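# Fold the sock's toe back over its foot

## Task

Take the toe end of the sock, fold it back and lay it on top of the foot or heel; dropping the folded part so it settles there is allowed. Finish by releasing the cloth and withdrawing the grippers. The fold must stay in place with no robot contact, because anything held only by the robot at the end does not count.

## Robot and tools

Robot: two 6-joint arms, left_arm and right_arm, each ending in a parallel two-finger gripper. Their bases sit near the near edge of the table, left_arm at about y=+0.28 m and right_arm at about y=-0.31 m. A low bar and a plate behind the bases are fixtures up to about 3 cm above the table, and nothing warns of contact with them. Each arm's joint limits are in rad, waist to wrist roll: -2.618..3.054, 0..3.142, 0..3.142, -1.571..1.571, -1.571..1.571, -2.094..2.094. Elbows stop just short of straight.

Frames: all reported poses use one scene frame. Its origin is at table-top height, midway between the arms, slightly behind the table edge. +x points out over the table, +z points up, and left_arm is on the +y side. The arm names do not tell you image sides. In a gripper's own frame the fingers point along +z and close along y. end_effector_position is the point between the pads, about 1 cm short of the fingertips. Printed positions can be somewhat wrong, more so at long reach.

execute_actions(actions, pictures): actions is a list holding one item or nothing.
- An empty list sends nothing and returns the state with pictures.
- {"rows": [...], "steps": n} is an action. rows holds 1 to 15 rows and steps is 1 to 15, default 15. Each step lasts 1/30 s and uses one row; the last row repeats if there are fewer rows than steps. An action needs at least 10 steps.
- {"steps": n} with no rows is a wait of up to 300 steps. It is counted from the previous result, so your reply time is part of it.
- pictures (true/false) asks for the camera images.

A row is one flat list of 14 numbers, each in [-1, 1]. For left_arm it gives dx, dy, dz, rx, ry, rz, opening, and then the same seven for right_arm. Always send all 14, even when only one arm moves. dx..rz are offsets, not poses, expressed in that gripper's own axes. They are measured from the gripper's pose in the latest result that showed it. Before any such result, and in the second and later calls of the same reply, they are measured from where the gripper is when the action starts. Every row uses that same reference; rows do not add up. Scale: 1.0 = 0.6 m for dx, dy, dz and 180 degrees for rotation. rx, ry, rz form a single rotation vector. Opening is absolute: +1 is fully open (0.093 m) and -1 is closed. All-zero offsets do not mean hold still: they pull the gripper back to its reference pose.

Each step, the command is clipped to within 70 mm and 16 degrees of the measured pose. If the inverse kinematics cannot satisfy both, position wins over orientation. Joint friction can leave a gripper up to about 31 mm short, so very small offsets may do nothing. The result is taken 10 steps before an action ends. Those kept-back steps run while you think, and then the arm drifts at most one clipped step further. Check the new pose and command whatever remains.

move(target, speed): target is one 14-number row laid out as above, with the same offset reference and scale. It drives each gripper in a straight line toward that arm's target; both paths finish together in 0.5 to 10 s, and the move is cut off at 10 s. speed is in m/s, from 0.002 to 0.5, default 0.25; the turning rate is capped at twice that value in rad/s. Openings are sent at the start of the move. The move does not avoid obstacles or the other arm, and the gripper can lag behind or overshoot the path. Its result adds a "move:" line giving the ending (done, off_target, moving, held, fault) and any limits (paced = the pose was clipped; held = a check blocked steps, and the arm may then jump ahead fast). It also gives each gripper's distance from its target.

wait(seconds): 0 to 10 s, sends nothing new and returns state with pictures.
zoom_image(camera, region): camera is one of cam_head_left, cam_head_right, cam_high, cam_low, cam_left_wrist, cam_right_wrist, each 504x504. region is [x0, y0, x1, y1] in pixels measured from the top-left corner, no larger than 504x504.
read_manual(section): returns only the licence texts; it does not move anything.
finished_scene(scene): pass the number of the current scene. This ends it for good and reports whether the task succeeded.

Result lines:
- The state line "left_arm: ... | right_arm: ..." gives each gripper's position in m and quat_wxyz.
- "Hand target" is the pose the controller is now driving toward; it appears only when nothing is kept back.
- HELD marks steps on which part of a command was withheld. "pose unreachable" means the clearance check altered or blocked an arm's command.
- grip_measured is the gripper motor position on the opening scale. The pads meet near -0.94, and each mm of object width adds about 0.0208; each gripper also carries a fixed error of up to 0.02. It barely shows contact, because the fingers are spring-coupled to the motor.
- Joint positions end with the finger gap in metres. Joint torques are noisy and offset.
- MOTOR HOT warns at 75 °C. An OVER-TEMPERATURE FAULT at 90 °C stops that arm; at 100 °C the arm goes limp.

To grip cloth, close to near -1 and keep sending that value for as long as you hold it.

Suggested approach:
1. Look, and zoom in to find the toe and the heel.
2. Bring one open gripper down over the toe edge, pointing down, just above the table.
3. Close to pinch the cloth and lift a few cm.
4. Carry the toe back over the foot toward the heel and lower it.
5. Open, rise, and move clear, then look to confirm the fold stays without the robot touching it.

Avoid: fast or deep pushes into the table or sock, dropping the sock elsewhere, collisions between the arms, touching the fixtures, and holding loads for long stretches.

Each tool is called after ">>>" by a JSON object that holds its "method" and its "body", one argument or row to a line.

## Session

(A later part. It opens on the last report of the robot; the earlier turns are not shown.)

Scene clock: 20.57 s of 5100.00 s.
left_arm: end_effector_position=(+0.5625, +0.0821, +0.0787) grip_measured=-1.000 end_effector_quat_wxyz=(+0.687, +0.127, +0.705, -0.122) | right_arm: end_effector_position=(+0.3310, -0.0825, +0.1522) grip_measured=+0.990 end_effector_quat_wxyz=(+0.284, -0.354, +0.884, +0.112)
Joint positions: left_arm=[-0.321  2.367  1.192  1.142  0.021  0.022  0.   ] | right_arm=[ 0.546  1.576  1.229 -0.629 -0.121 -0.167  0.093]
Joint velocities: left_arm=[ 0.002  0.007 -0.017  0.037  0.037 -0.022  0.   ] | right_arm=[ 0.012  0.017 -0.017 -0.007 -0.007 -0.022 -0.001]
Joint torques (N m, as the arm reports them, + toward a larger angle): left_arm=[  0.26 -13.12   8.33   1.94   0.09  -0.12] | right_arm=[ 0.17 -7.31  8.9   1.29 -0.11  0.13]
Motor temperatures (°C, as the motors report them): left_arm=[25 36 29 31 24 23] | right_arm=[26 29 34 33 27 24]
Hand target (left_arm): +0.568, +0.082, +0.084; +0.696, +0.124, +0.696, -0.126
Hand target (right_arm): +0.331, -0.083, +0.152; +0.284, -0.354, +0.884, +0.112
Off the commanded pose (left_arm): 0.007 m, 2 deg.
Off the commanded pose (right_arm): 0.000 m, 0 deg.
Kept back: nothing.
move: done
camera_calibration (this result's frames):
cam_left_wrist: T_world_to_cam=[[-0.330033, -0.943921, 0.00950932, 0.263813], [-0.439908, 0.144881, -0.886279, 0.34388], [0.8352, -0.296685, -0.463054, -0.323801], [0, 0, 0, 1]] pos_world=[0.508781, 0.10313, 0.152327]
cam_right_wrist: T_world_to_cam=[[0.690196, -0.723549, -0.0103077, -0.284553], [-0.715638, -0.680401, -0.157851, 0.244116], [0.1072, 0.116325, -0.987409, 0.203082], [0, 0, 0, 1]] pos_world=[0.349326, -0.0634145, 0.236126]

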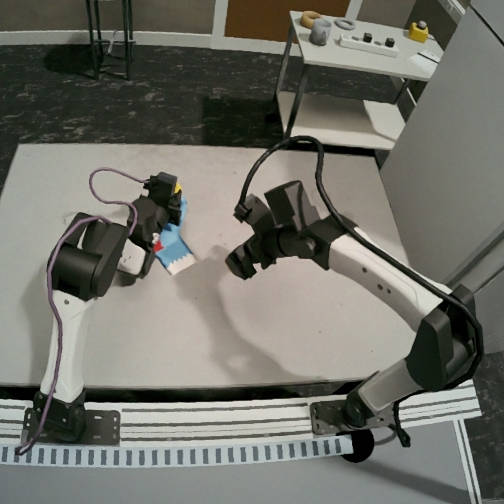

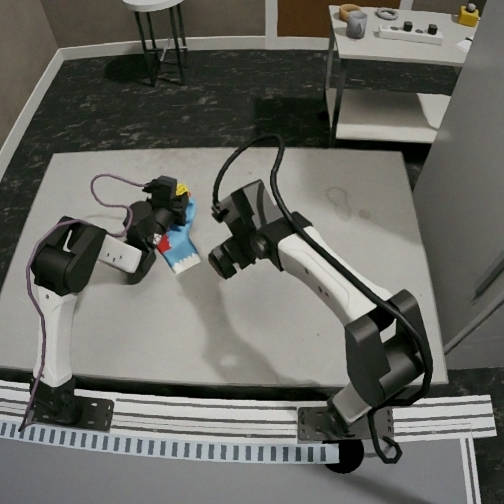

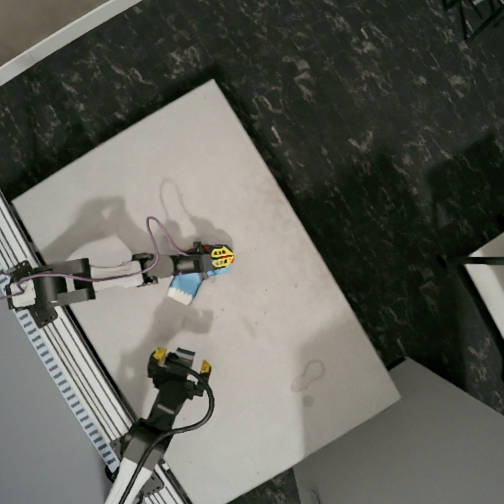

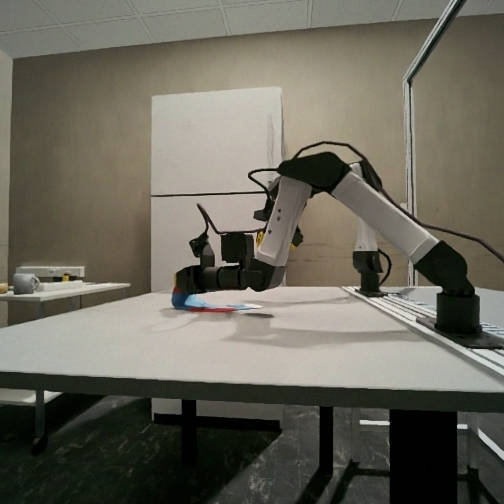

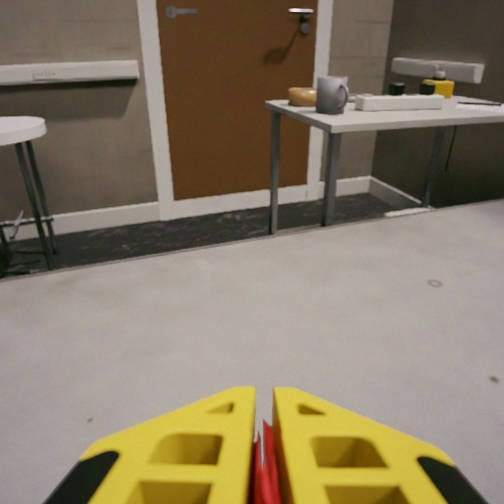

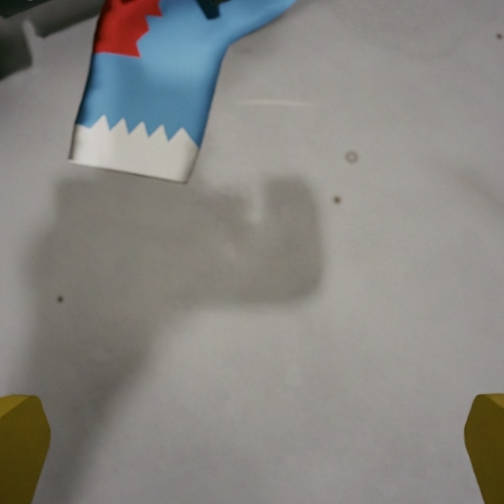

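>>> {"method": "move", "body": {
  "target": [0,0,0,0,0,0,-1,-0.0512,0.0923,0.2763,0,0,0.5,-1],
  "speed": 0.5
}}

>>> {"method": "move", "body": {
  "target": [0,0,0,0,0,0,-1,0,-0.0484,0.0678,0,0,0,-1],
  "speed": 0.08
}}

Scene clock: 27.83 s of 5100.00 s.
left_arm: end_effector_position=(+0.5625, +0.0821, +0.0789) grip_measured=-1.000 end_effector_quat_wxyz=(+0.687, +0.127, +0.705, -0.122) | right_arm: end_effector_position=(+0.3801, +0.0371, +0.0371) grip_measured=-1.000 end_effector_quat_wxyz=(+0.119, +0.373, +0.877, +0.280)
Joint positions: left_arm=[-0.321  2.367  1.192  1.143  0.021  0.022  0.   ] | right_arm=[ 0.724  2.101  1.422 -0.289 -0.026  1.548  0.   ]
Joint velocities: left_arm=[-0.007 -0.007  0.002  0.125 -0.037  0.022  0.   ] | right_arm=[ 0.012 -0.007  0.002  0.051  0.022  0.095  0.   ]
Joint torques (N m, as the arm reports them, + toward a larger angle): left_arm=[ -0.09 -14.77   6.1    1.78   0.01  -0.05] | right_arm=[  0.73 -10.3    9.59   1.26   0.06   0.09]
Motor temperatures (°C, as the motors report them): left_arm=[25 38 30 33 24 23] | right_arm=[26 30 35 33 27 24]
Hand target (left_arm): +0.563, +0.082, +0.079; +0.687, +0.127, +0.705, -0.122
Hand target (right_arm): +0.382, +0.041, +0.033; +0.121, +0.375, +0.876, +0.279
Off the commanded pose (left_arm): 0.000 m, 0 deg.
Off the commanded pose (right_arm): 0.005 m, 0 deg.
Kept back: nothing.
After step 90, 1.93 s passed at rest.
move: done
camera_calibration (this result's frames):
cam_left_wrist: T_world_to_cam=[[-0.330026, -0.943924, 0.00950556, 0.263811], [-0.439271, 0.144655, -0.886632, 0.343734], [0.835538, -0.296787, -0.462378, -0.323955], [0, 0, 0, 1]] pos_world=[0.508734, 0.103149, 0.152468]
cam_right_wrist: T_world_to_cam=[[-0.587101, -0.556752, -0.587656, 0.267661], [-0.806406, 0.465782, 0.364357, 0.315042], [0.0708633, 0.687804, -0.72243, 0.0530757], [0, 0, 0, 1]] pos_world=[0.407435, -0.0342257, 0.0808485]

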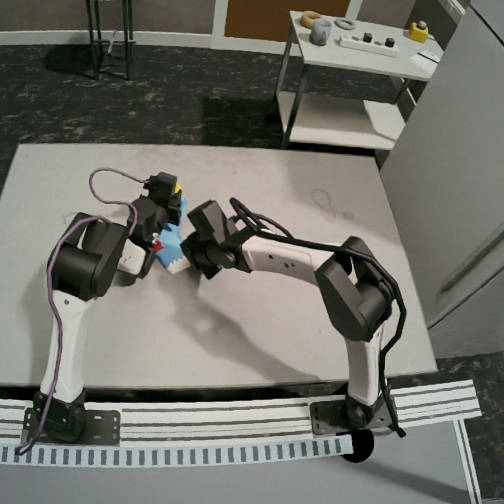

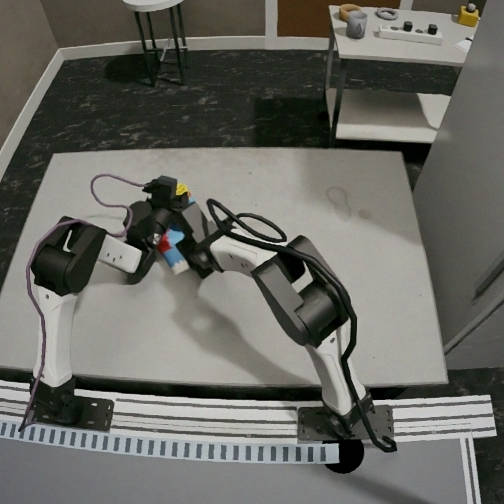

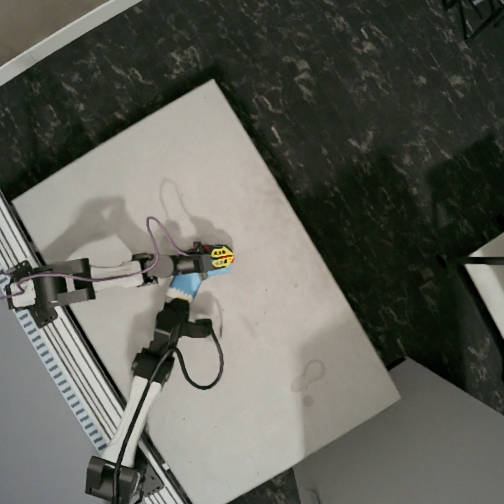

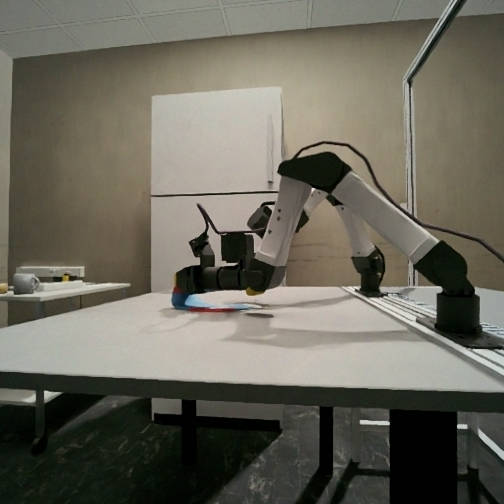

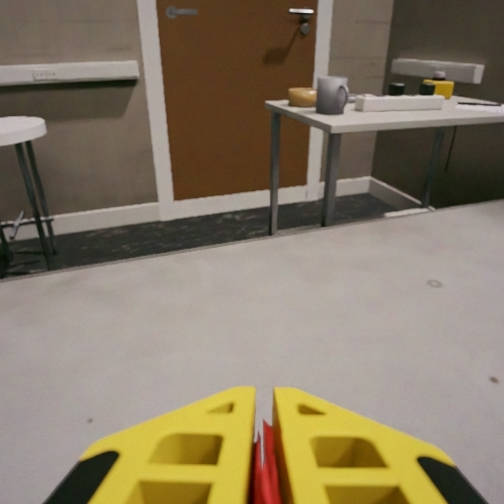

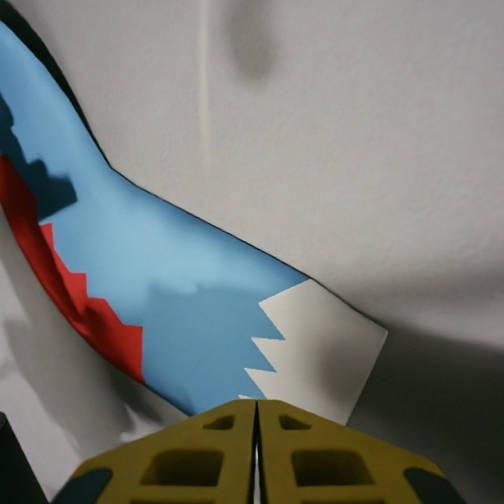

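Scene clock: 28.83 s of 5100.00 s.
left_arm: end_effector_position=(+0.5625, +0.0821, +0.0789) grip_measured=-1.000 end_effector_quat_wxyz=(+0.687, +0.127, +0.705, -0.122) | right_arm: end_effector_position=(+0.3897, +0.0456, +0.0152) grip_measured=-1.000 end_effector_quat_wxyz=(+0.132, +0.368, +0.867, +0.309)
Joint positions: left_arm=[-0.321  2.367  1.192  1.143  0.021  0.022  0.   ] | right_arm=[ 0.724  2.157  1.37  -0.115 -0.027  1.549  0.   ]
Joint velocities: left_arm=[-0.002 -0.027 -0.012 -0.051  0.066  0.037  0.   ] | right_arm=[-0.017  0.007 -0.007  0.007 -0.022  0.007  0.   ]
Joint torques (N m, as the arm reports them, + toward a larger angle): left_arm=[ -0.1  -14.76   6.1    1.78   0.01  -0.05] | right_arm=[ 0.11 -9.53  5.62  1.32  0.01  0.07]
Motor temperatures (°C, as the motors report them): left_arm=[25 38 30 33 24 23] | right_arm=[26 31 35 33 27 24]
Hand target (left_arm): +0.563, +0.082, +0.079; +0.687, +0.127, +0.705, -0.122
Hand target (right_arm): +0.380, +0.036, -0.012; +0.118, +0.373, +0.877, +0.280
Off the commanded pose (left_arm): 0.000 m, 0 deg.
Off the commanded pose (right_arm): 0.031 m, 4 deg.
Kept back: nothing.
move: off_target (right_arm)
camera_calibration (this result's frames):
cam_left_wrist: T_world_to_cam=[[-0.330026, -0.943924, 0.00950556, 0.263811], [-0.439271, 0.144655, -0.886632, 0.343734], [0.835538, -0.296787, -0.462378, -0.323955], [0, 0, 0, 1]] pos_world=[0.508734, 0.103149, 0.152468]
cam_right_wrist: T_world_to_cam=[[-0.556825, -0.529461, -0.640014, 0.252964], [-0.823965, 0.449501, 0.345009, 0.334713], [0.105018, 0.719458, -0.68655, 0.0153423], [0, 0, 0, 1]] pos_world=[0.415037, -0.0275575, 0.0569548]

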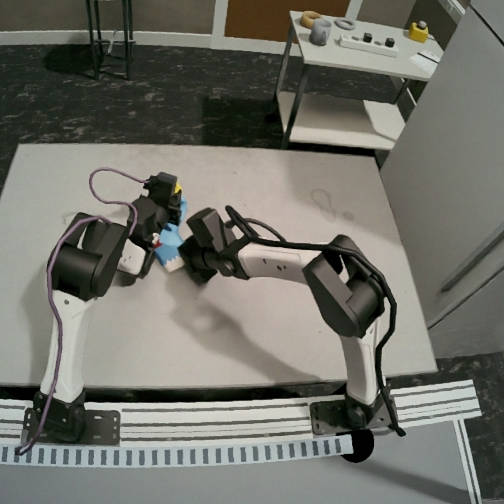

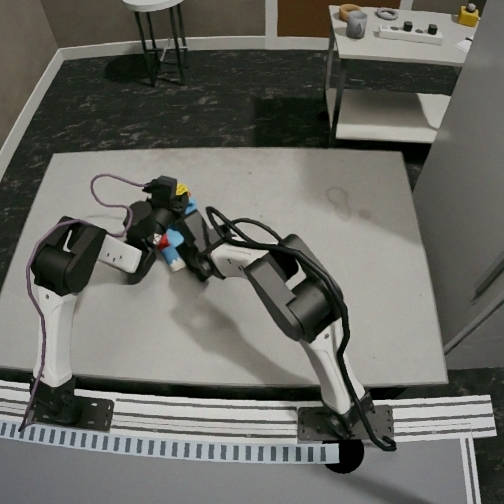

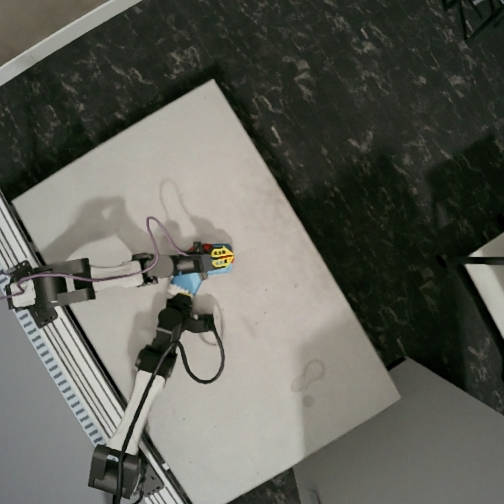

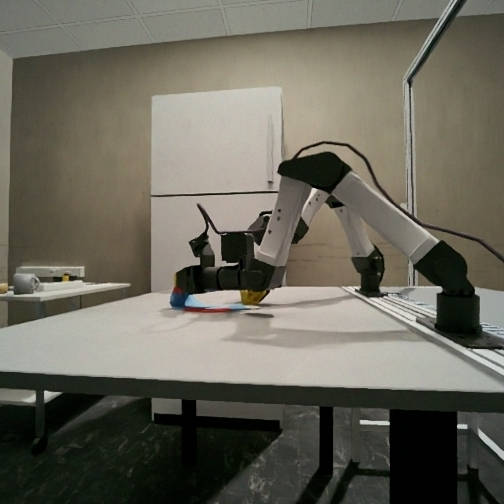

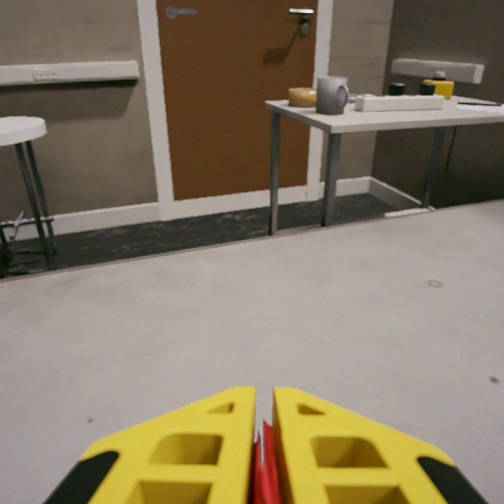

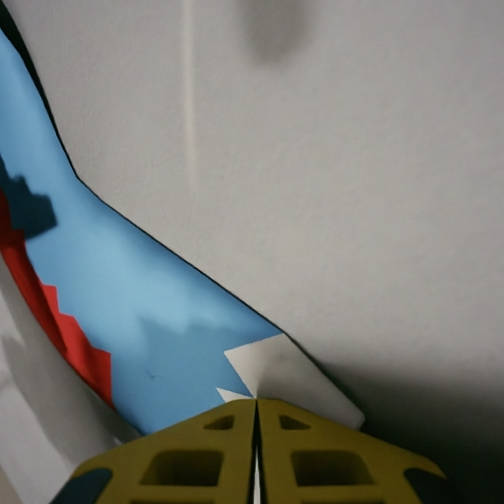

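>>> {"method": "zoom_image", "body": {
  "camera": "cam_low",
  "region": [150, 250, 290, 330]
}}

Region (150, 250, 290, 330) of cam_low's 504x504 image, scaled by 3.600, with more detail than that image has; it fills the top 288 rows of this view, and the rest is white.

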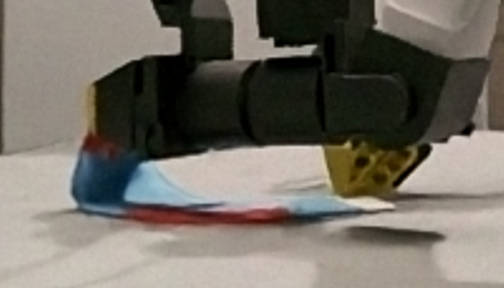

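>>> {"method": "execute_actions", "body": {
  "actions": [
    {"rows": [[0.005,0,-0.004,0,0,0,-1,0,-0.046,0.021,0.02,0,0,-1],[0.010,0,-0.008,0,0,0,-1,0,-0.046,0.021,0.02,0,0,-1],[0.015,0,-0.012,0,0,0,-1,0,-0.046,0.021,0.02,0,0,-1],[0.020,0,-0.016,0,0,0,-1,0,-0.046,0.021,0.02,0,0,-1],[0.025,0,-0.020,0,0,0,-1,0,-0.046,0.021,0.02,0,0,-1],[0.030,0,-0.025,0,0,0,-1,0,-0.046,0.021,0.02,0,0,-1],[0.034,0,-0.030,0,0,0,-1,0,-0.046,0.021,0.02,0,0,-1],[0.038,0,-0.035,0,0,0,-1,0,-0.046,0.021,0.02,0,0,-1],[0.041,0,-0.040,0,0,0,-1,0,-0.046,0.021,0.02,0,0,-1],[0.043,0,-0.045,0,0,0,-1,0,-0.046,0.021,0.02,0,0,-1],[0.045,0,-0.050,0,0,0,-1,0,-0.046,0.021,0.02,0,0,-1]], "steps": 15}
  ]
}}

>>> {"method": "wait", "body": {
  "seconds": 0.4
}}

Scene clock: 31.70 s of 5100.00 s.
left_arm: end_effector_position=(+0.5609, +0.0827, +0.0807) grip_measured=-1.000 end_effector_quat_wxyz=(+0.691, +0.126, +0.701, -0.122) | right_arm: end_effector_position=(+0.3898, +0.0457, +0.0147) grip_measured=-1.000 end_effector_quat_wxyz=(+0.132, +0.368, +0.867, +0.310)
Joint positions: left_arm=[-0.321  2.367  1.183  1.165  0.021  0.022  0.   ] | right_arm=[ 0.724  2.157  1.365 -0.106 -0.027  1.549  0.   ]
Joint velocities: left_arm=[ 0.012 -0.012 -0.203  0.286 -0.022 -0.037  0.   ] | right_arm=[ 0.012  0.012 -0.007  0.066  0.022  0.037  0.   ]
Joint torques (N m, as the arm reports them, + toward a larger angle): left_arm=[  0.02 -13.13   3.42   1.8    0.03  -0.05] | right_arm=[ 0.12 -9.81  5.71  1.21  0.    0.09]
Motor temperatures (°C, as the motors report them): left_arm=[25 39 30 33 24 23] | right_arm=[26 31 35 33 27 24]
Steps of this call (steps 1 to 81: nothing new was sent; steps 82 to 86: the first 5 steps of this action). Readings (end_effector_position):
82: left_arm (+0.5625, +0.0821, +0.0789) | right_arm (+0.3896, +0.0455, +0.0149)
83: left_arm (+0.5625, +0.0821, +0.0792) | right_arm (+0.3896, +0.0455, +0.0147)
85: left_arm (+0.5621, +0.0823, +0.0805) | right_arm (+0.3898, +0.0457, +0.0147)
86: the state above

Scene clock: 32.43 s of 5100.00 s.
left_arm: end_effector_position=(+0.5396, +0.0898, +0.0696) grip_measured=-1.000 end_effector_quat_wxyz=(+0.697, +0.125, +0.696, -0.123) | right_arm: end_effector_position=(+0.3900, +0.0458, +0.0147) grip_measured=-1.000 end_effector_quat_wxyz=(+0.133, +0.367, +0.866, +0.311)
Joint positions: left_arm=[-0.321  2.367  1.077  1.286  0.021  0.022  0.   ] | right_arm=[ 0.724  2.157  1.364 -0.104 -0.027  1.549  0.   ]
Joint velocities: left_arm=[ 0.002 -0.022  0.007  0.022 -0.007 -0.11   0.   ] | right_arm=[ 0.002  0.012 -0.002  0.007  0.007  0.007  0.   ]
Joint torques (N m, as the arm reports them, + toward a larger angle): left_arm=[  0.16 -12.03   3.67   1.86   0.04  -0.05] | right_arm=[ 0.25 -9.66  5.79  1.21 -0.02  0.05]
Motor temperatures (°C, as the motors report them): left_arm=[25 39 30 33 24 23] | right_arm=[26 32 35 33 27 24]
Hand target (left_arm): +0.534, +0.093, +0.052; +0.686, +0.127, +0.706, -0.122
Hand target (right_arm): +0.380, +0.036, -0.011; +0.120, +0.372, +0.876, +0.281
Off the commanded pose (left_arm): 0.018 m, 2 deg.
Off the commanded pose (right_arm): 0.030 m, 4 deg.
Kept back: nothing.
Steps of this call (steps 1 to 10: the last 10 steps of your previous action; steps 11 to 22: nothing new was sent). Readings (end_effector_position):
1: left_arm (+0.5592, +0.0832, +0.0800) | right_arm (+0.3899, +0.0458, +0.0148)
2: left_arm (+0.5571, +0.0839, +0.0783) | right_arm (+0.3899, +0.0458, +0.0148)
4: left_arm (+0.5516, +0.0857, +0.0732) | right_arm (+0.3900, +0.0459, +0.0148)
8: left_arm (+0.5413, +0.0891, +0.0638) | right_arm (+0.3900, +0.0458, +0.0147)
22: the state above
camera_calibration (this result's frames):
cam_left_wrist: T_world_to_cam=[[-0.329772, -0.944014, 0.00937238, 0.263483], [-0.415837, 0.136337, -0.899162, 0.31334], [0.847544, -0.300415, -0.437516, -0.314702], [0, 0, 0, 1]] pos_world=[0.483912, 0.111471, 0.141586]
cam_right_wrist: T_world_to_cam=[[-0.554073, -0.527024, -0.644398, 0.25178], [-0.825446, 0.448145, 0.343226, 0.335626], [0.107896, 0.722089, -0.683335, 0.0135865], [0, 0, 0, 1]] pos_world=[0.41508, -0.0275256, 0.0563353]

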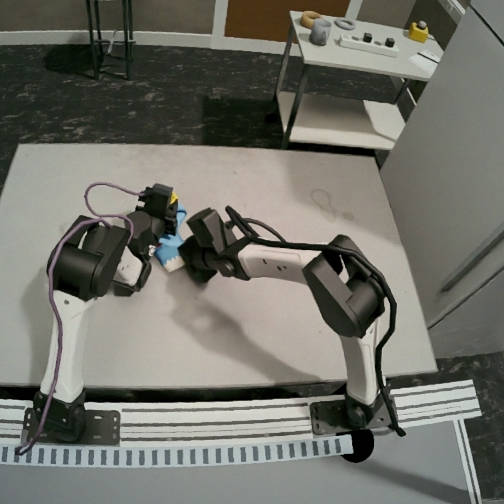

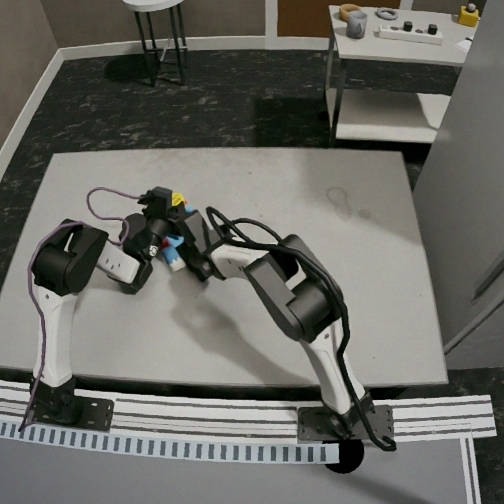

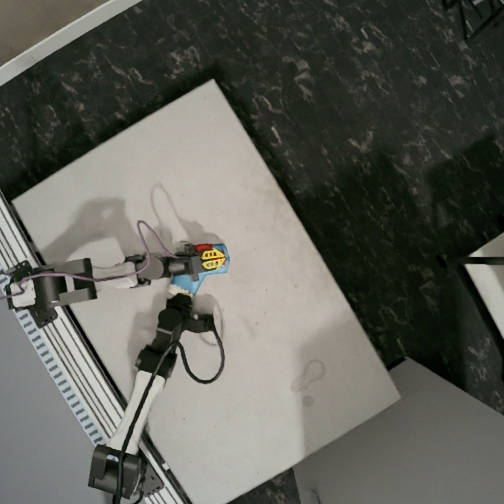

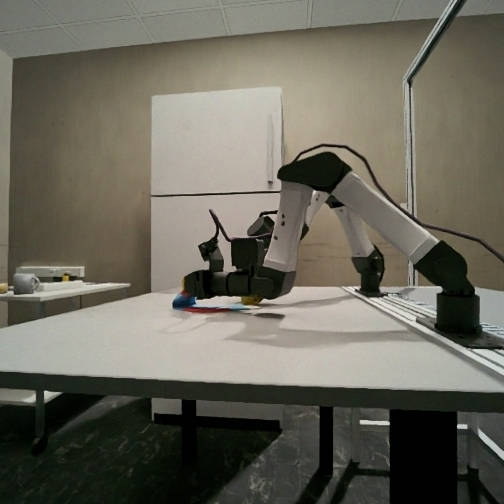

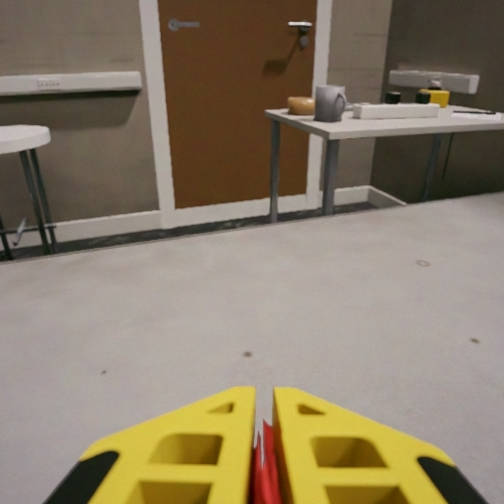

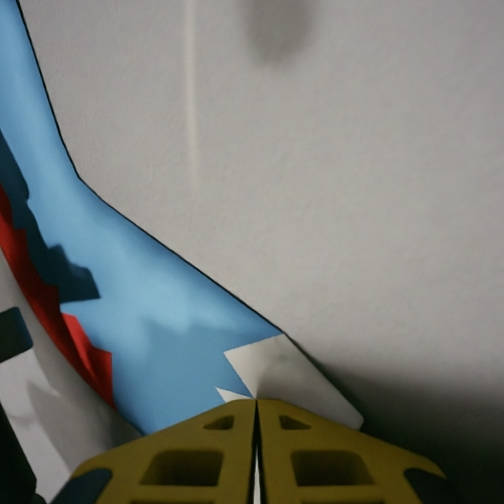

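>>> {"method": "execute_actions", "body": {
  "actions": [
    {"rows": [[0.03,0,0,0,0,0,-1,0,-0.046,0.021,0.02,0,0,-1],[0.035,0,0,0,0,0,-1,0,-0.046,0.021,0.02,0,0,-1],[0.04,0,0,0,0,0,-1,0,-0.046,0.021,0.02,0,0,-1],[0.045,0,0,0,0,0,-1,0,-0.046,0.021,0.02,0,0,-1],[0.05,0,0,0,0,0,-1,0,-0.046,0.021,0.02,0,0,-1],[0.055,0,0,0,0,0,-1,0,-0.046,0.021,0.02,0,0,-1]], "steps": 12}
  ]
}}

>>> {"method": "wait", "body": {
  "seconds": 0.4
}}

Scene clock: 33.27 s of 5100.00 s.
left_arm: end_effector_position=(+0.5392, +0.0899, +0.0680) grip_measured=-1.000 end_effector_quat_wxyz=(+0.700, +0.125, +0.692, -0.123) | right_arm: end_effector_position=(+0.3902, +0.0461, +0.0150) grip_measured=-1.000 end_effector_quat_wxyz=(+0.133, +0.367, +0.866, +0.312)
Joint positions: left_arm=[-0.321  2.38   1.077  1.307  0.021  0.022  0.   ] | right_arm=[ 0.724  2.157  1.364 -0.101 -0.027  1.549  0.   ]
Joint velocities: left_arm=[ 0.017  0.256 -0.012  0.374  0.051  0.022  0.   ] | right_arm=[-0.007 -0.007 -0.042  0.139 -0.066 -0.022  0.   ]
Joint torques (N m, as the arm reports them, + toward a larger angle): left_arm=[  0.01 -10.75   6.04   1.65   0.03  -0.05] | right_arm=[ 0.21 -9.68  5.48  1.26  0.03  0.03]
Motor temperatures (°C, as the motors report them): left_arm=[25 39 30 34 24 23] | right_arm=[26 32 35 33 27 24]
Steps of this call (steps 1 to 23: nothing new was sent; steps 24 to 25: the first 2 steps of this action). Readings (end_effector_position):
24: left_arm (+0.5395, +0.0898, +0.0692) | right_arm (+0.3901, +0.0460, +0.0149)
25: the state above

Scene clock: 34.00 s of 5100.00 s.
left_arm: end_effector_position=(+0.5362, +0.0905, +0.0460) grip_measured=-1.000 end_effector_quat_wxyz=(+0.701, +0.124, +0.691, -0.124) | right_arm: end_effector_position=(+0.3905, +0.0463, +0.0148) grip_measured=-1.000 end_effector_quat_wxyz=(+0.134, +0.367, +0.865, +0.314)
Joint positions: left_arm=[-0.321  2.453  1.079  1.382  0.021  0.022  0.   ] | right_arm=[ 0.724  2.157  1.359 -0.091 -0.027  1.549  0.   ]
Joint velocities: left_arm=[-0.007  0.002 -0.002 -0.022  0.037  0.007  0.   ] | right_arm=[ 0.017 -0.017  0.002 -0.007  0.007  0.022  0.   ]
Joint torques (N m, as the arm reports them, + toward a larger angle): left_arm=[  0.06 -11.71   6.7    1.72   0.03  -0.05] | right_arm=[ 0.14 -9.69  5.79  1.25  0.03  0.08]
Motor temperatures (°C, as the motors report them): left_arm=[25 39 30 34 24 23] | right_arm=[26 32 34 33 27 24]
Hand target (left_arm): +0.539, +0.090, +0.036; +0.697, +0.125, +0.696, -0.123
Hand target (right_arm): +0.380, +0.036, -0.012; +0.121, +0.372, +0.876, +0.284
Off the commanded pose (left_arm): 0.010 m, 1 deg.
Off the commanded pose (right_arm): 0.031 m, 4 deg.
Kept back: nothing.
Steps of this call (steps 1 to 10: the last 10 steps of your previous action; steps 11 to 22: nothing new was sent). Readings (end_effector_position):
1: left_arm (+0.5388, +0.0899, +0.0644) | right_arm (+0.3902, +0.0460, +0.0147)
2: left_arm (+0.5383, +0.0900, +0.0592) | right_arm (+0.3903, +0.0461, +0.0147)
4: left_arm (+0.5368, +0.0903, +0.0462) | right_arm (+0.3903, +0.0461, +0.0146)
8: left_arm (+0.5364, +0.0904, +0.0456) | right_arm (+0.3904, +0.0463, +0.0147)
22: the state above
camera_calibration (this result's frames):
cam_left_wrist: T_world_to_cam=[[-0.329659, -0.944054, 0.00931638, 0.263182], [-0.40546, 0.132659, -0.904435, 0.285602], [0.8526, -0.301932, -0.426509, -0.325018], [0, 0, 0, 1]] pos_world=[0.479671, 0.112437, 0.117234]
cam_right_wrist: T_world_to_cam=[[-0.550561, -0.523912, -0.649922, 0.25092], [-0.827312, 0.446437, 0.340952, 0.336671], [0.11152, 0.725403, -0.67923, 0.0115914], [0, 0, 0, 1]] pos_world=[0.415386, -0.0272509, 0.0561628]

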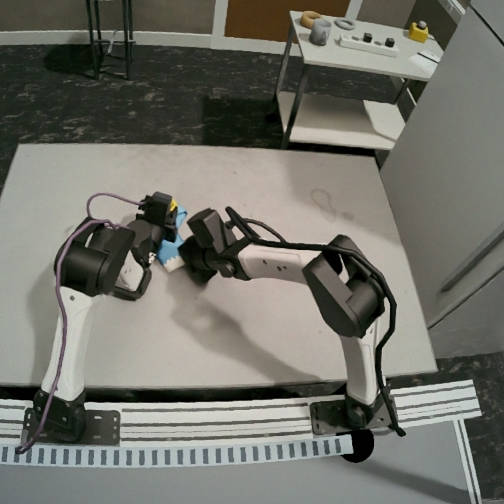

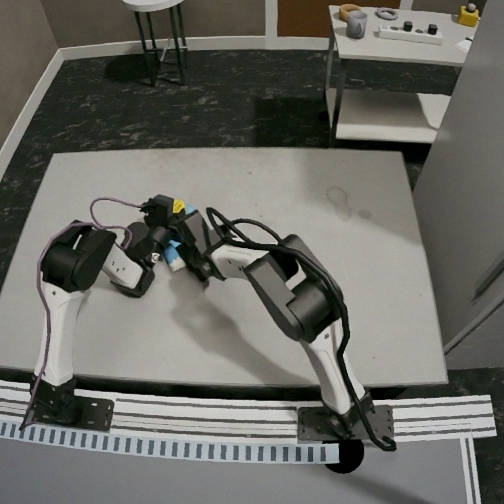

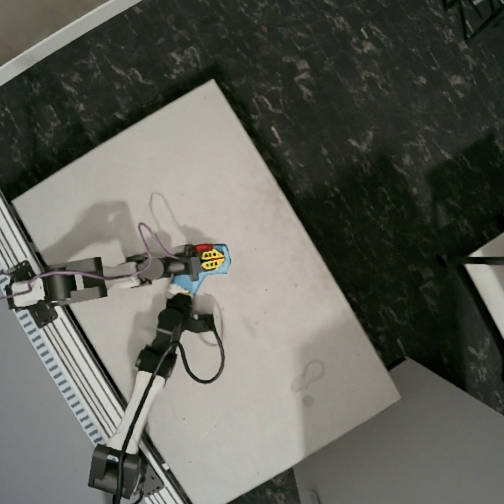

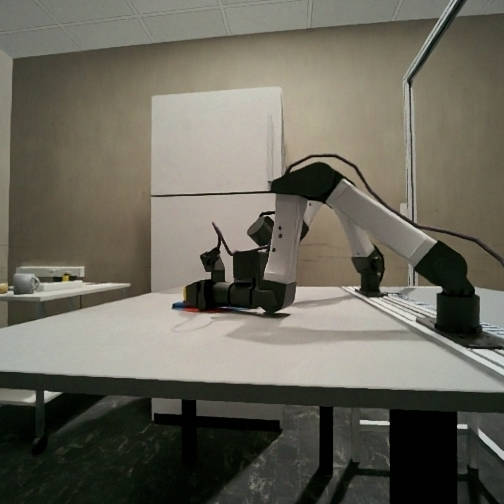

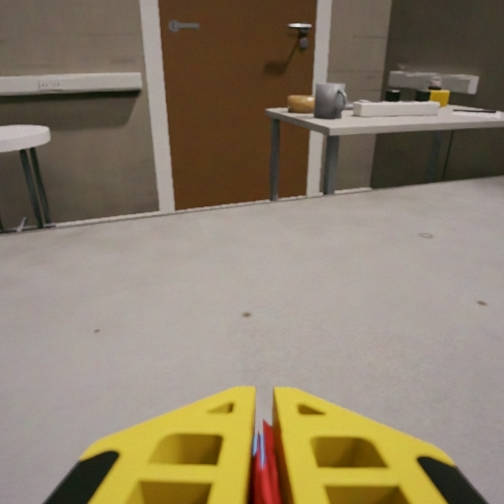

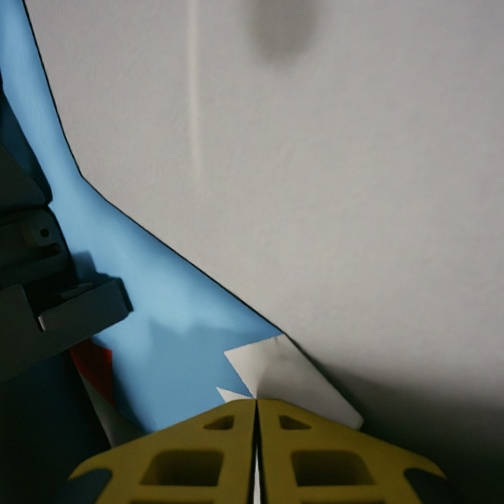

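>>> {"method": "move", "body": {
  "target": [-0.01,0,-0.02,0,0,0,1,-0.03,0,-0.18,0,0,0,-1],
  "speed": 0.15
}}

Scene clock: 35.57 s of 5100.00 s.
left_arm: end_effector_position=(+0.5300, +0.0926, +0.0460) grip_measured=+0.980 end_effector_quat_wxyz=(+0.699, +0.125, +0.693, -0.124) | right_arm: end_effector_position=(+0.3571, -0.0074, +0.1081) grip_measured=-1.000 end_effector_quat_wxyz=(+0.142, +0.365, +0.860, +0.328)
Joint positions: left_arm=[-0.321  2.438  1.046  1.394  0.021  0.022  0.092] | right_arm=[ 0.676  1.787  1.214 -0.284 -0.054  1.512  0.   ]
Joint velocities: left_arm=[-0.007  0.022  0.007  0.066  0.022  0.051 -0.   ] | right_arm=[-0.007 -0.002 -0.017  0.007  0.007  0.022  0.   ]
Joint torques (N m, as the arm reports them, + toward a larger angle): left_arm=[ -0.08 -16.07   2.71   1.85   0.01  -0.05] | right_arm=[-0.35 -9.52  6.75  1.33 -0.04  0.05]
Motor temperatures (°C, as the motors report them): left_arm=[25 40 30 34 24 23] | right_arm=[26 33 34 33 27 24]
Hand target (left_arm): +0.525, +0.094, +0.052; +0.701, +0.124, +0.691, -0.124
Hand target (right_arm): +0.352, -0.014, +0.098; +0.134, +0.367, +0.865, +0.314
Off the commanded pose (left_arm): 0.008 m, 0 deg.
Off the commanded pose (right_arm): 0.013 m, 2 deg.
Kept back: nothing.
move: off_target (right_arm)
camera_calibration (this result's frames):
cam_left_wrist: T_world_to_cam=[[-0.329706, -0.944033, 0.00972034, 0.263157], [-0.409802, 0.133834, -0.902303, 0.284895], [0.850504, -0.301479, -0.430992, -0.317762], [0, 0, 0, 1]] pos_world=[0.473773, 0.114502, 0.11755]
cam_right_wrist: T_world_to_cam=[[-0.533979, -0.509257, -0.674925, 0.261938], [-0.83526, 0.441575, 0.327646, 0.30547], [0.131174, 0.738694, -0.661154, 0.108803], [0, 0, 0, 1]] pos_world=[0.380744, -0.0818659, 0.148638]

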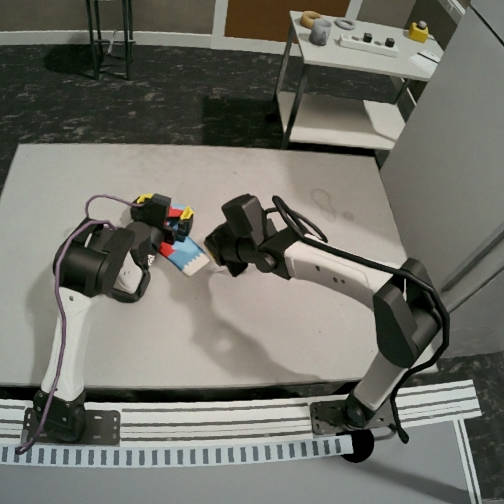

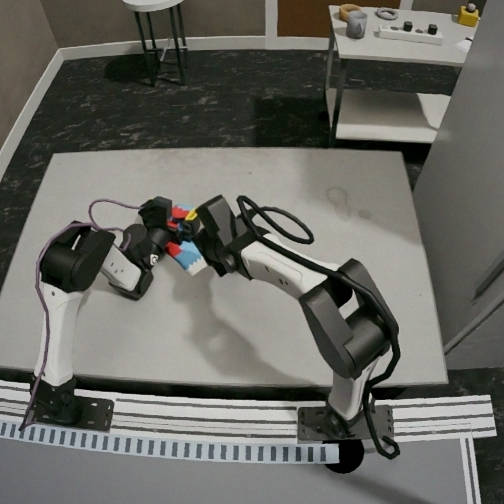

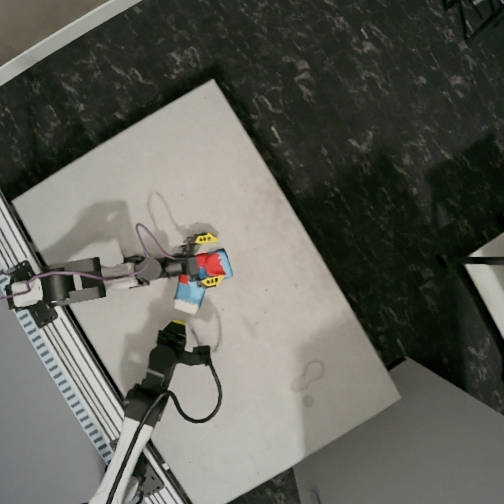

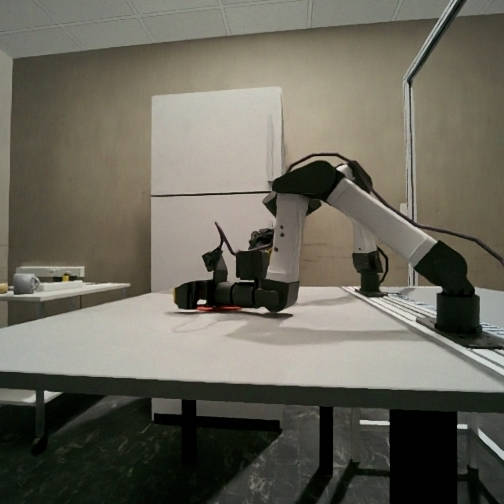

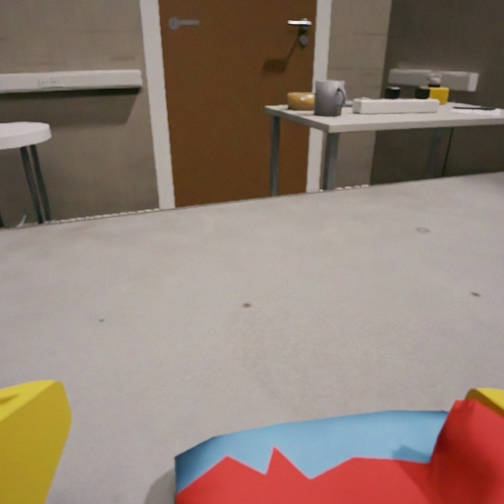

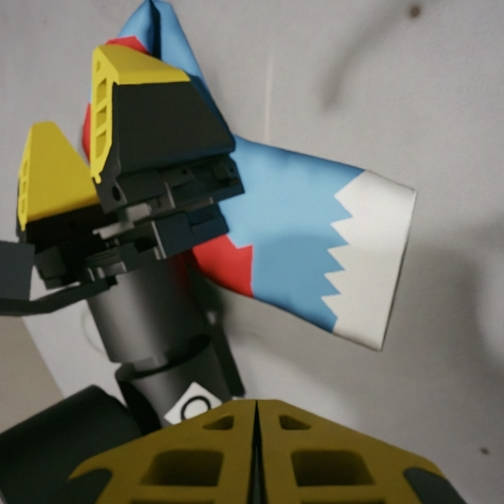

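>>> {"method": "move", "body": {
  "target": [-0.2,-0.06,-0.03,0,0,0,1,-0.08,0.05,-0.12,0,0,0,-1],
  "speed": 0.12
}}

Scene clock: 37.63 s of 5100.00 s.
left_arm: end_effector_position=(+0.5051, +0.0674, +0.1693) grip_measured=+0.980 end_effector_quat_wxyz=(+0.706, +0.121, +0.687, -0.123) | right_arm: end_effector_position=(+0.3703, -0.0581, +0.1775) grip_measured=-1.000 end_effector_quat_wxyz=(+0.142, +0.367, +0.860, +0.326)
Joint positions: left_arm=[-0.412  2.016  0.984  1.052 -0.074  0.022  0.092] | right_arm=[ 0.538  1.673  1.367 -0.564 -0.141  1.41   0.   ]
Joint velocities: left_arm=[ 0.012  0.012  0.002 -0.051 -0.022  0.022  0.   ] | right_arm=[ 0.002  0.002 -0.007 -0.066 -0.081 -0.037  0.   ]
Joint torques (N m, as the arm reports them, + toward a larger angle): left_arm=[ -0.99 -13.74   5.18   1.65  -0.03  -0.04] | right_arm=[-0.18 -8.77 10.12  1.32 -0.18  0.07]
Motor temperatures (°C, as the motors report them): left_arm=[25 40 30 34 24 23] | right_arm=[26 33 35 33 27 24]
Hand target (left_arm): +0.499, +0.065, +0.166; +0.699, +0.125, +0.693, -0.124
Hand target (right_arm): +0.370, -0.060, +0.183; +0.142, +0.365, +0.859, +0.328
Off the commanded pose (left_arm): 0.007 m, 1 deg.
Off the commanded pose (right_arm): 0.005 m, 0 deg.
Kept back: nothing.
move: done
camera_calibration (this result's frames):
cam_left_wrist: T_world_to_cam=[[-0.325244, -0.945559, 0.0116164, 0.227497], [-0.3958, 0.124966, -0.909794, 0.384141], [0.858812, -0.300503, -0.414897, -0.258079], [0, 0, 0, 1]] pos_world=[0.447676, 0.0895534, 0.23977]
cam_right_wrist: T_world_to_cam=[[-0.537784, -0.508879, -0.672183, 0.290967], [-0.832649, 0.44563, 0.3288, 0.315133], [0.132226, 0.736516, -0.66337, 0.190257], [0, 0, 0, 1]] pos_world=[0.393715, -0.132493, 0.218178]

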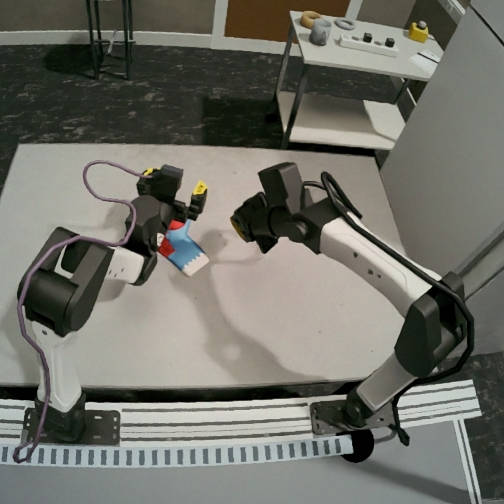

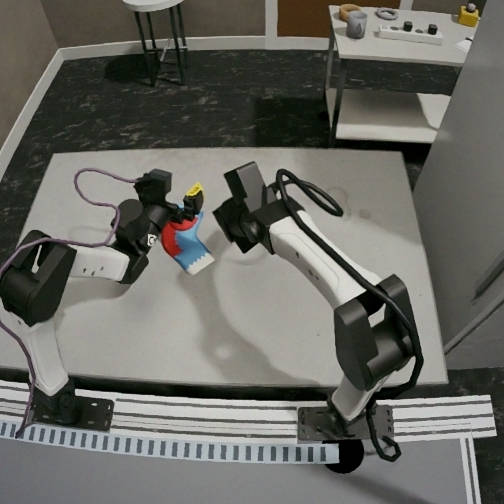

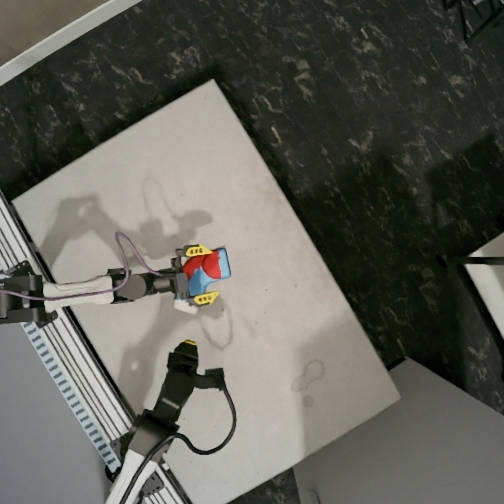

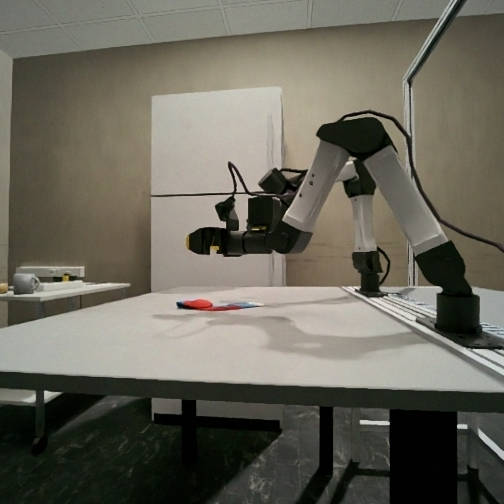

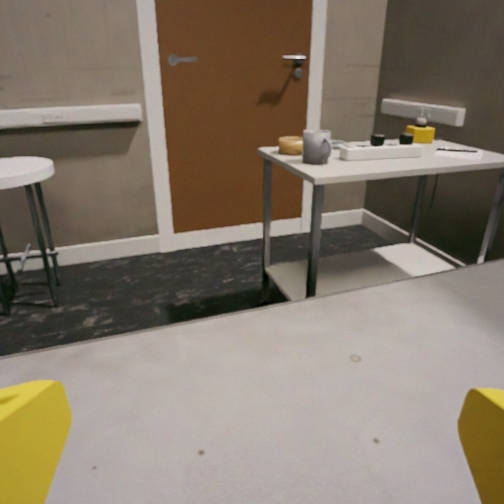

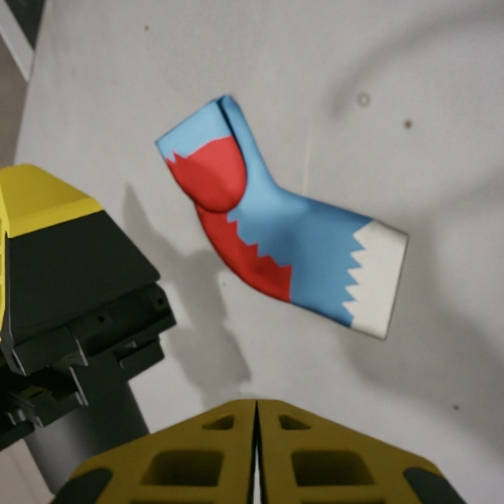

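The toe is folded back and lies flat on the foot/heel; both arms are clear.

>>> {"method": "finished_scene", "body": {
  "scene": 2
}}

The scene is finished: the task was done.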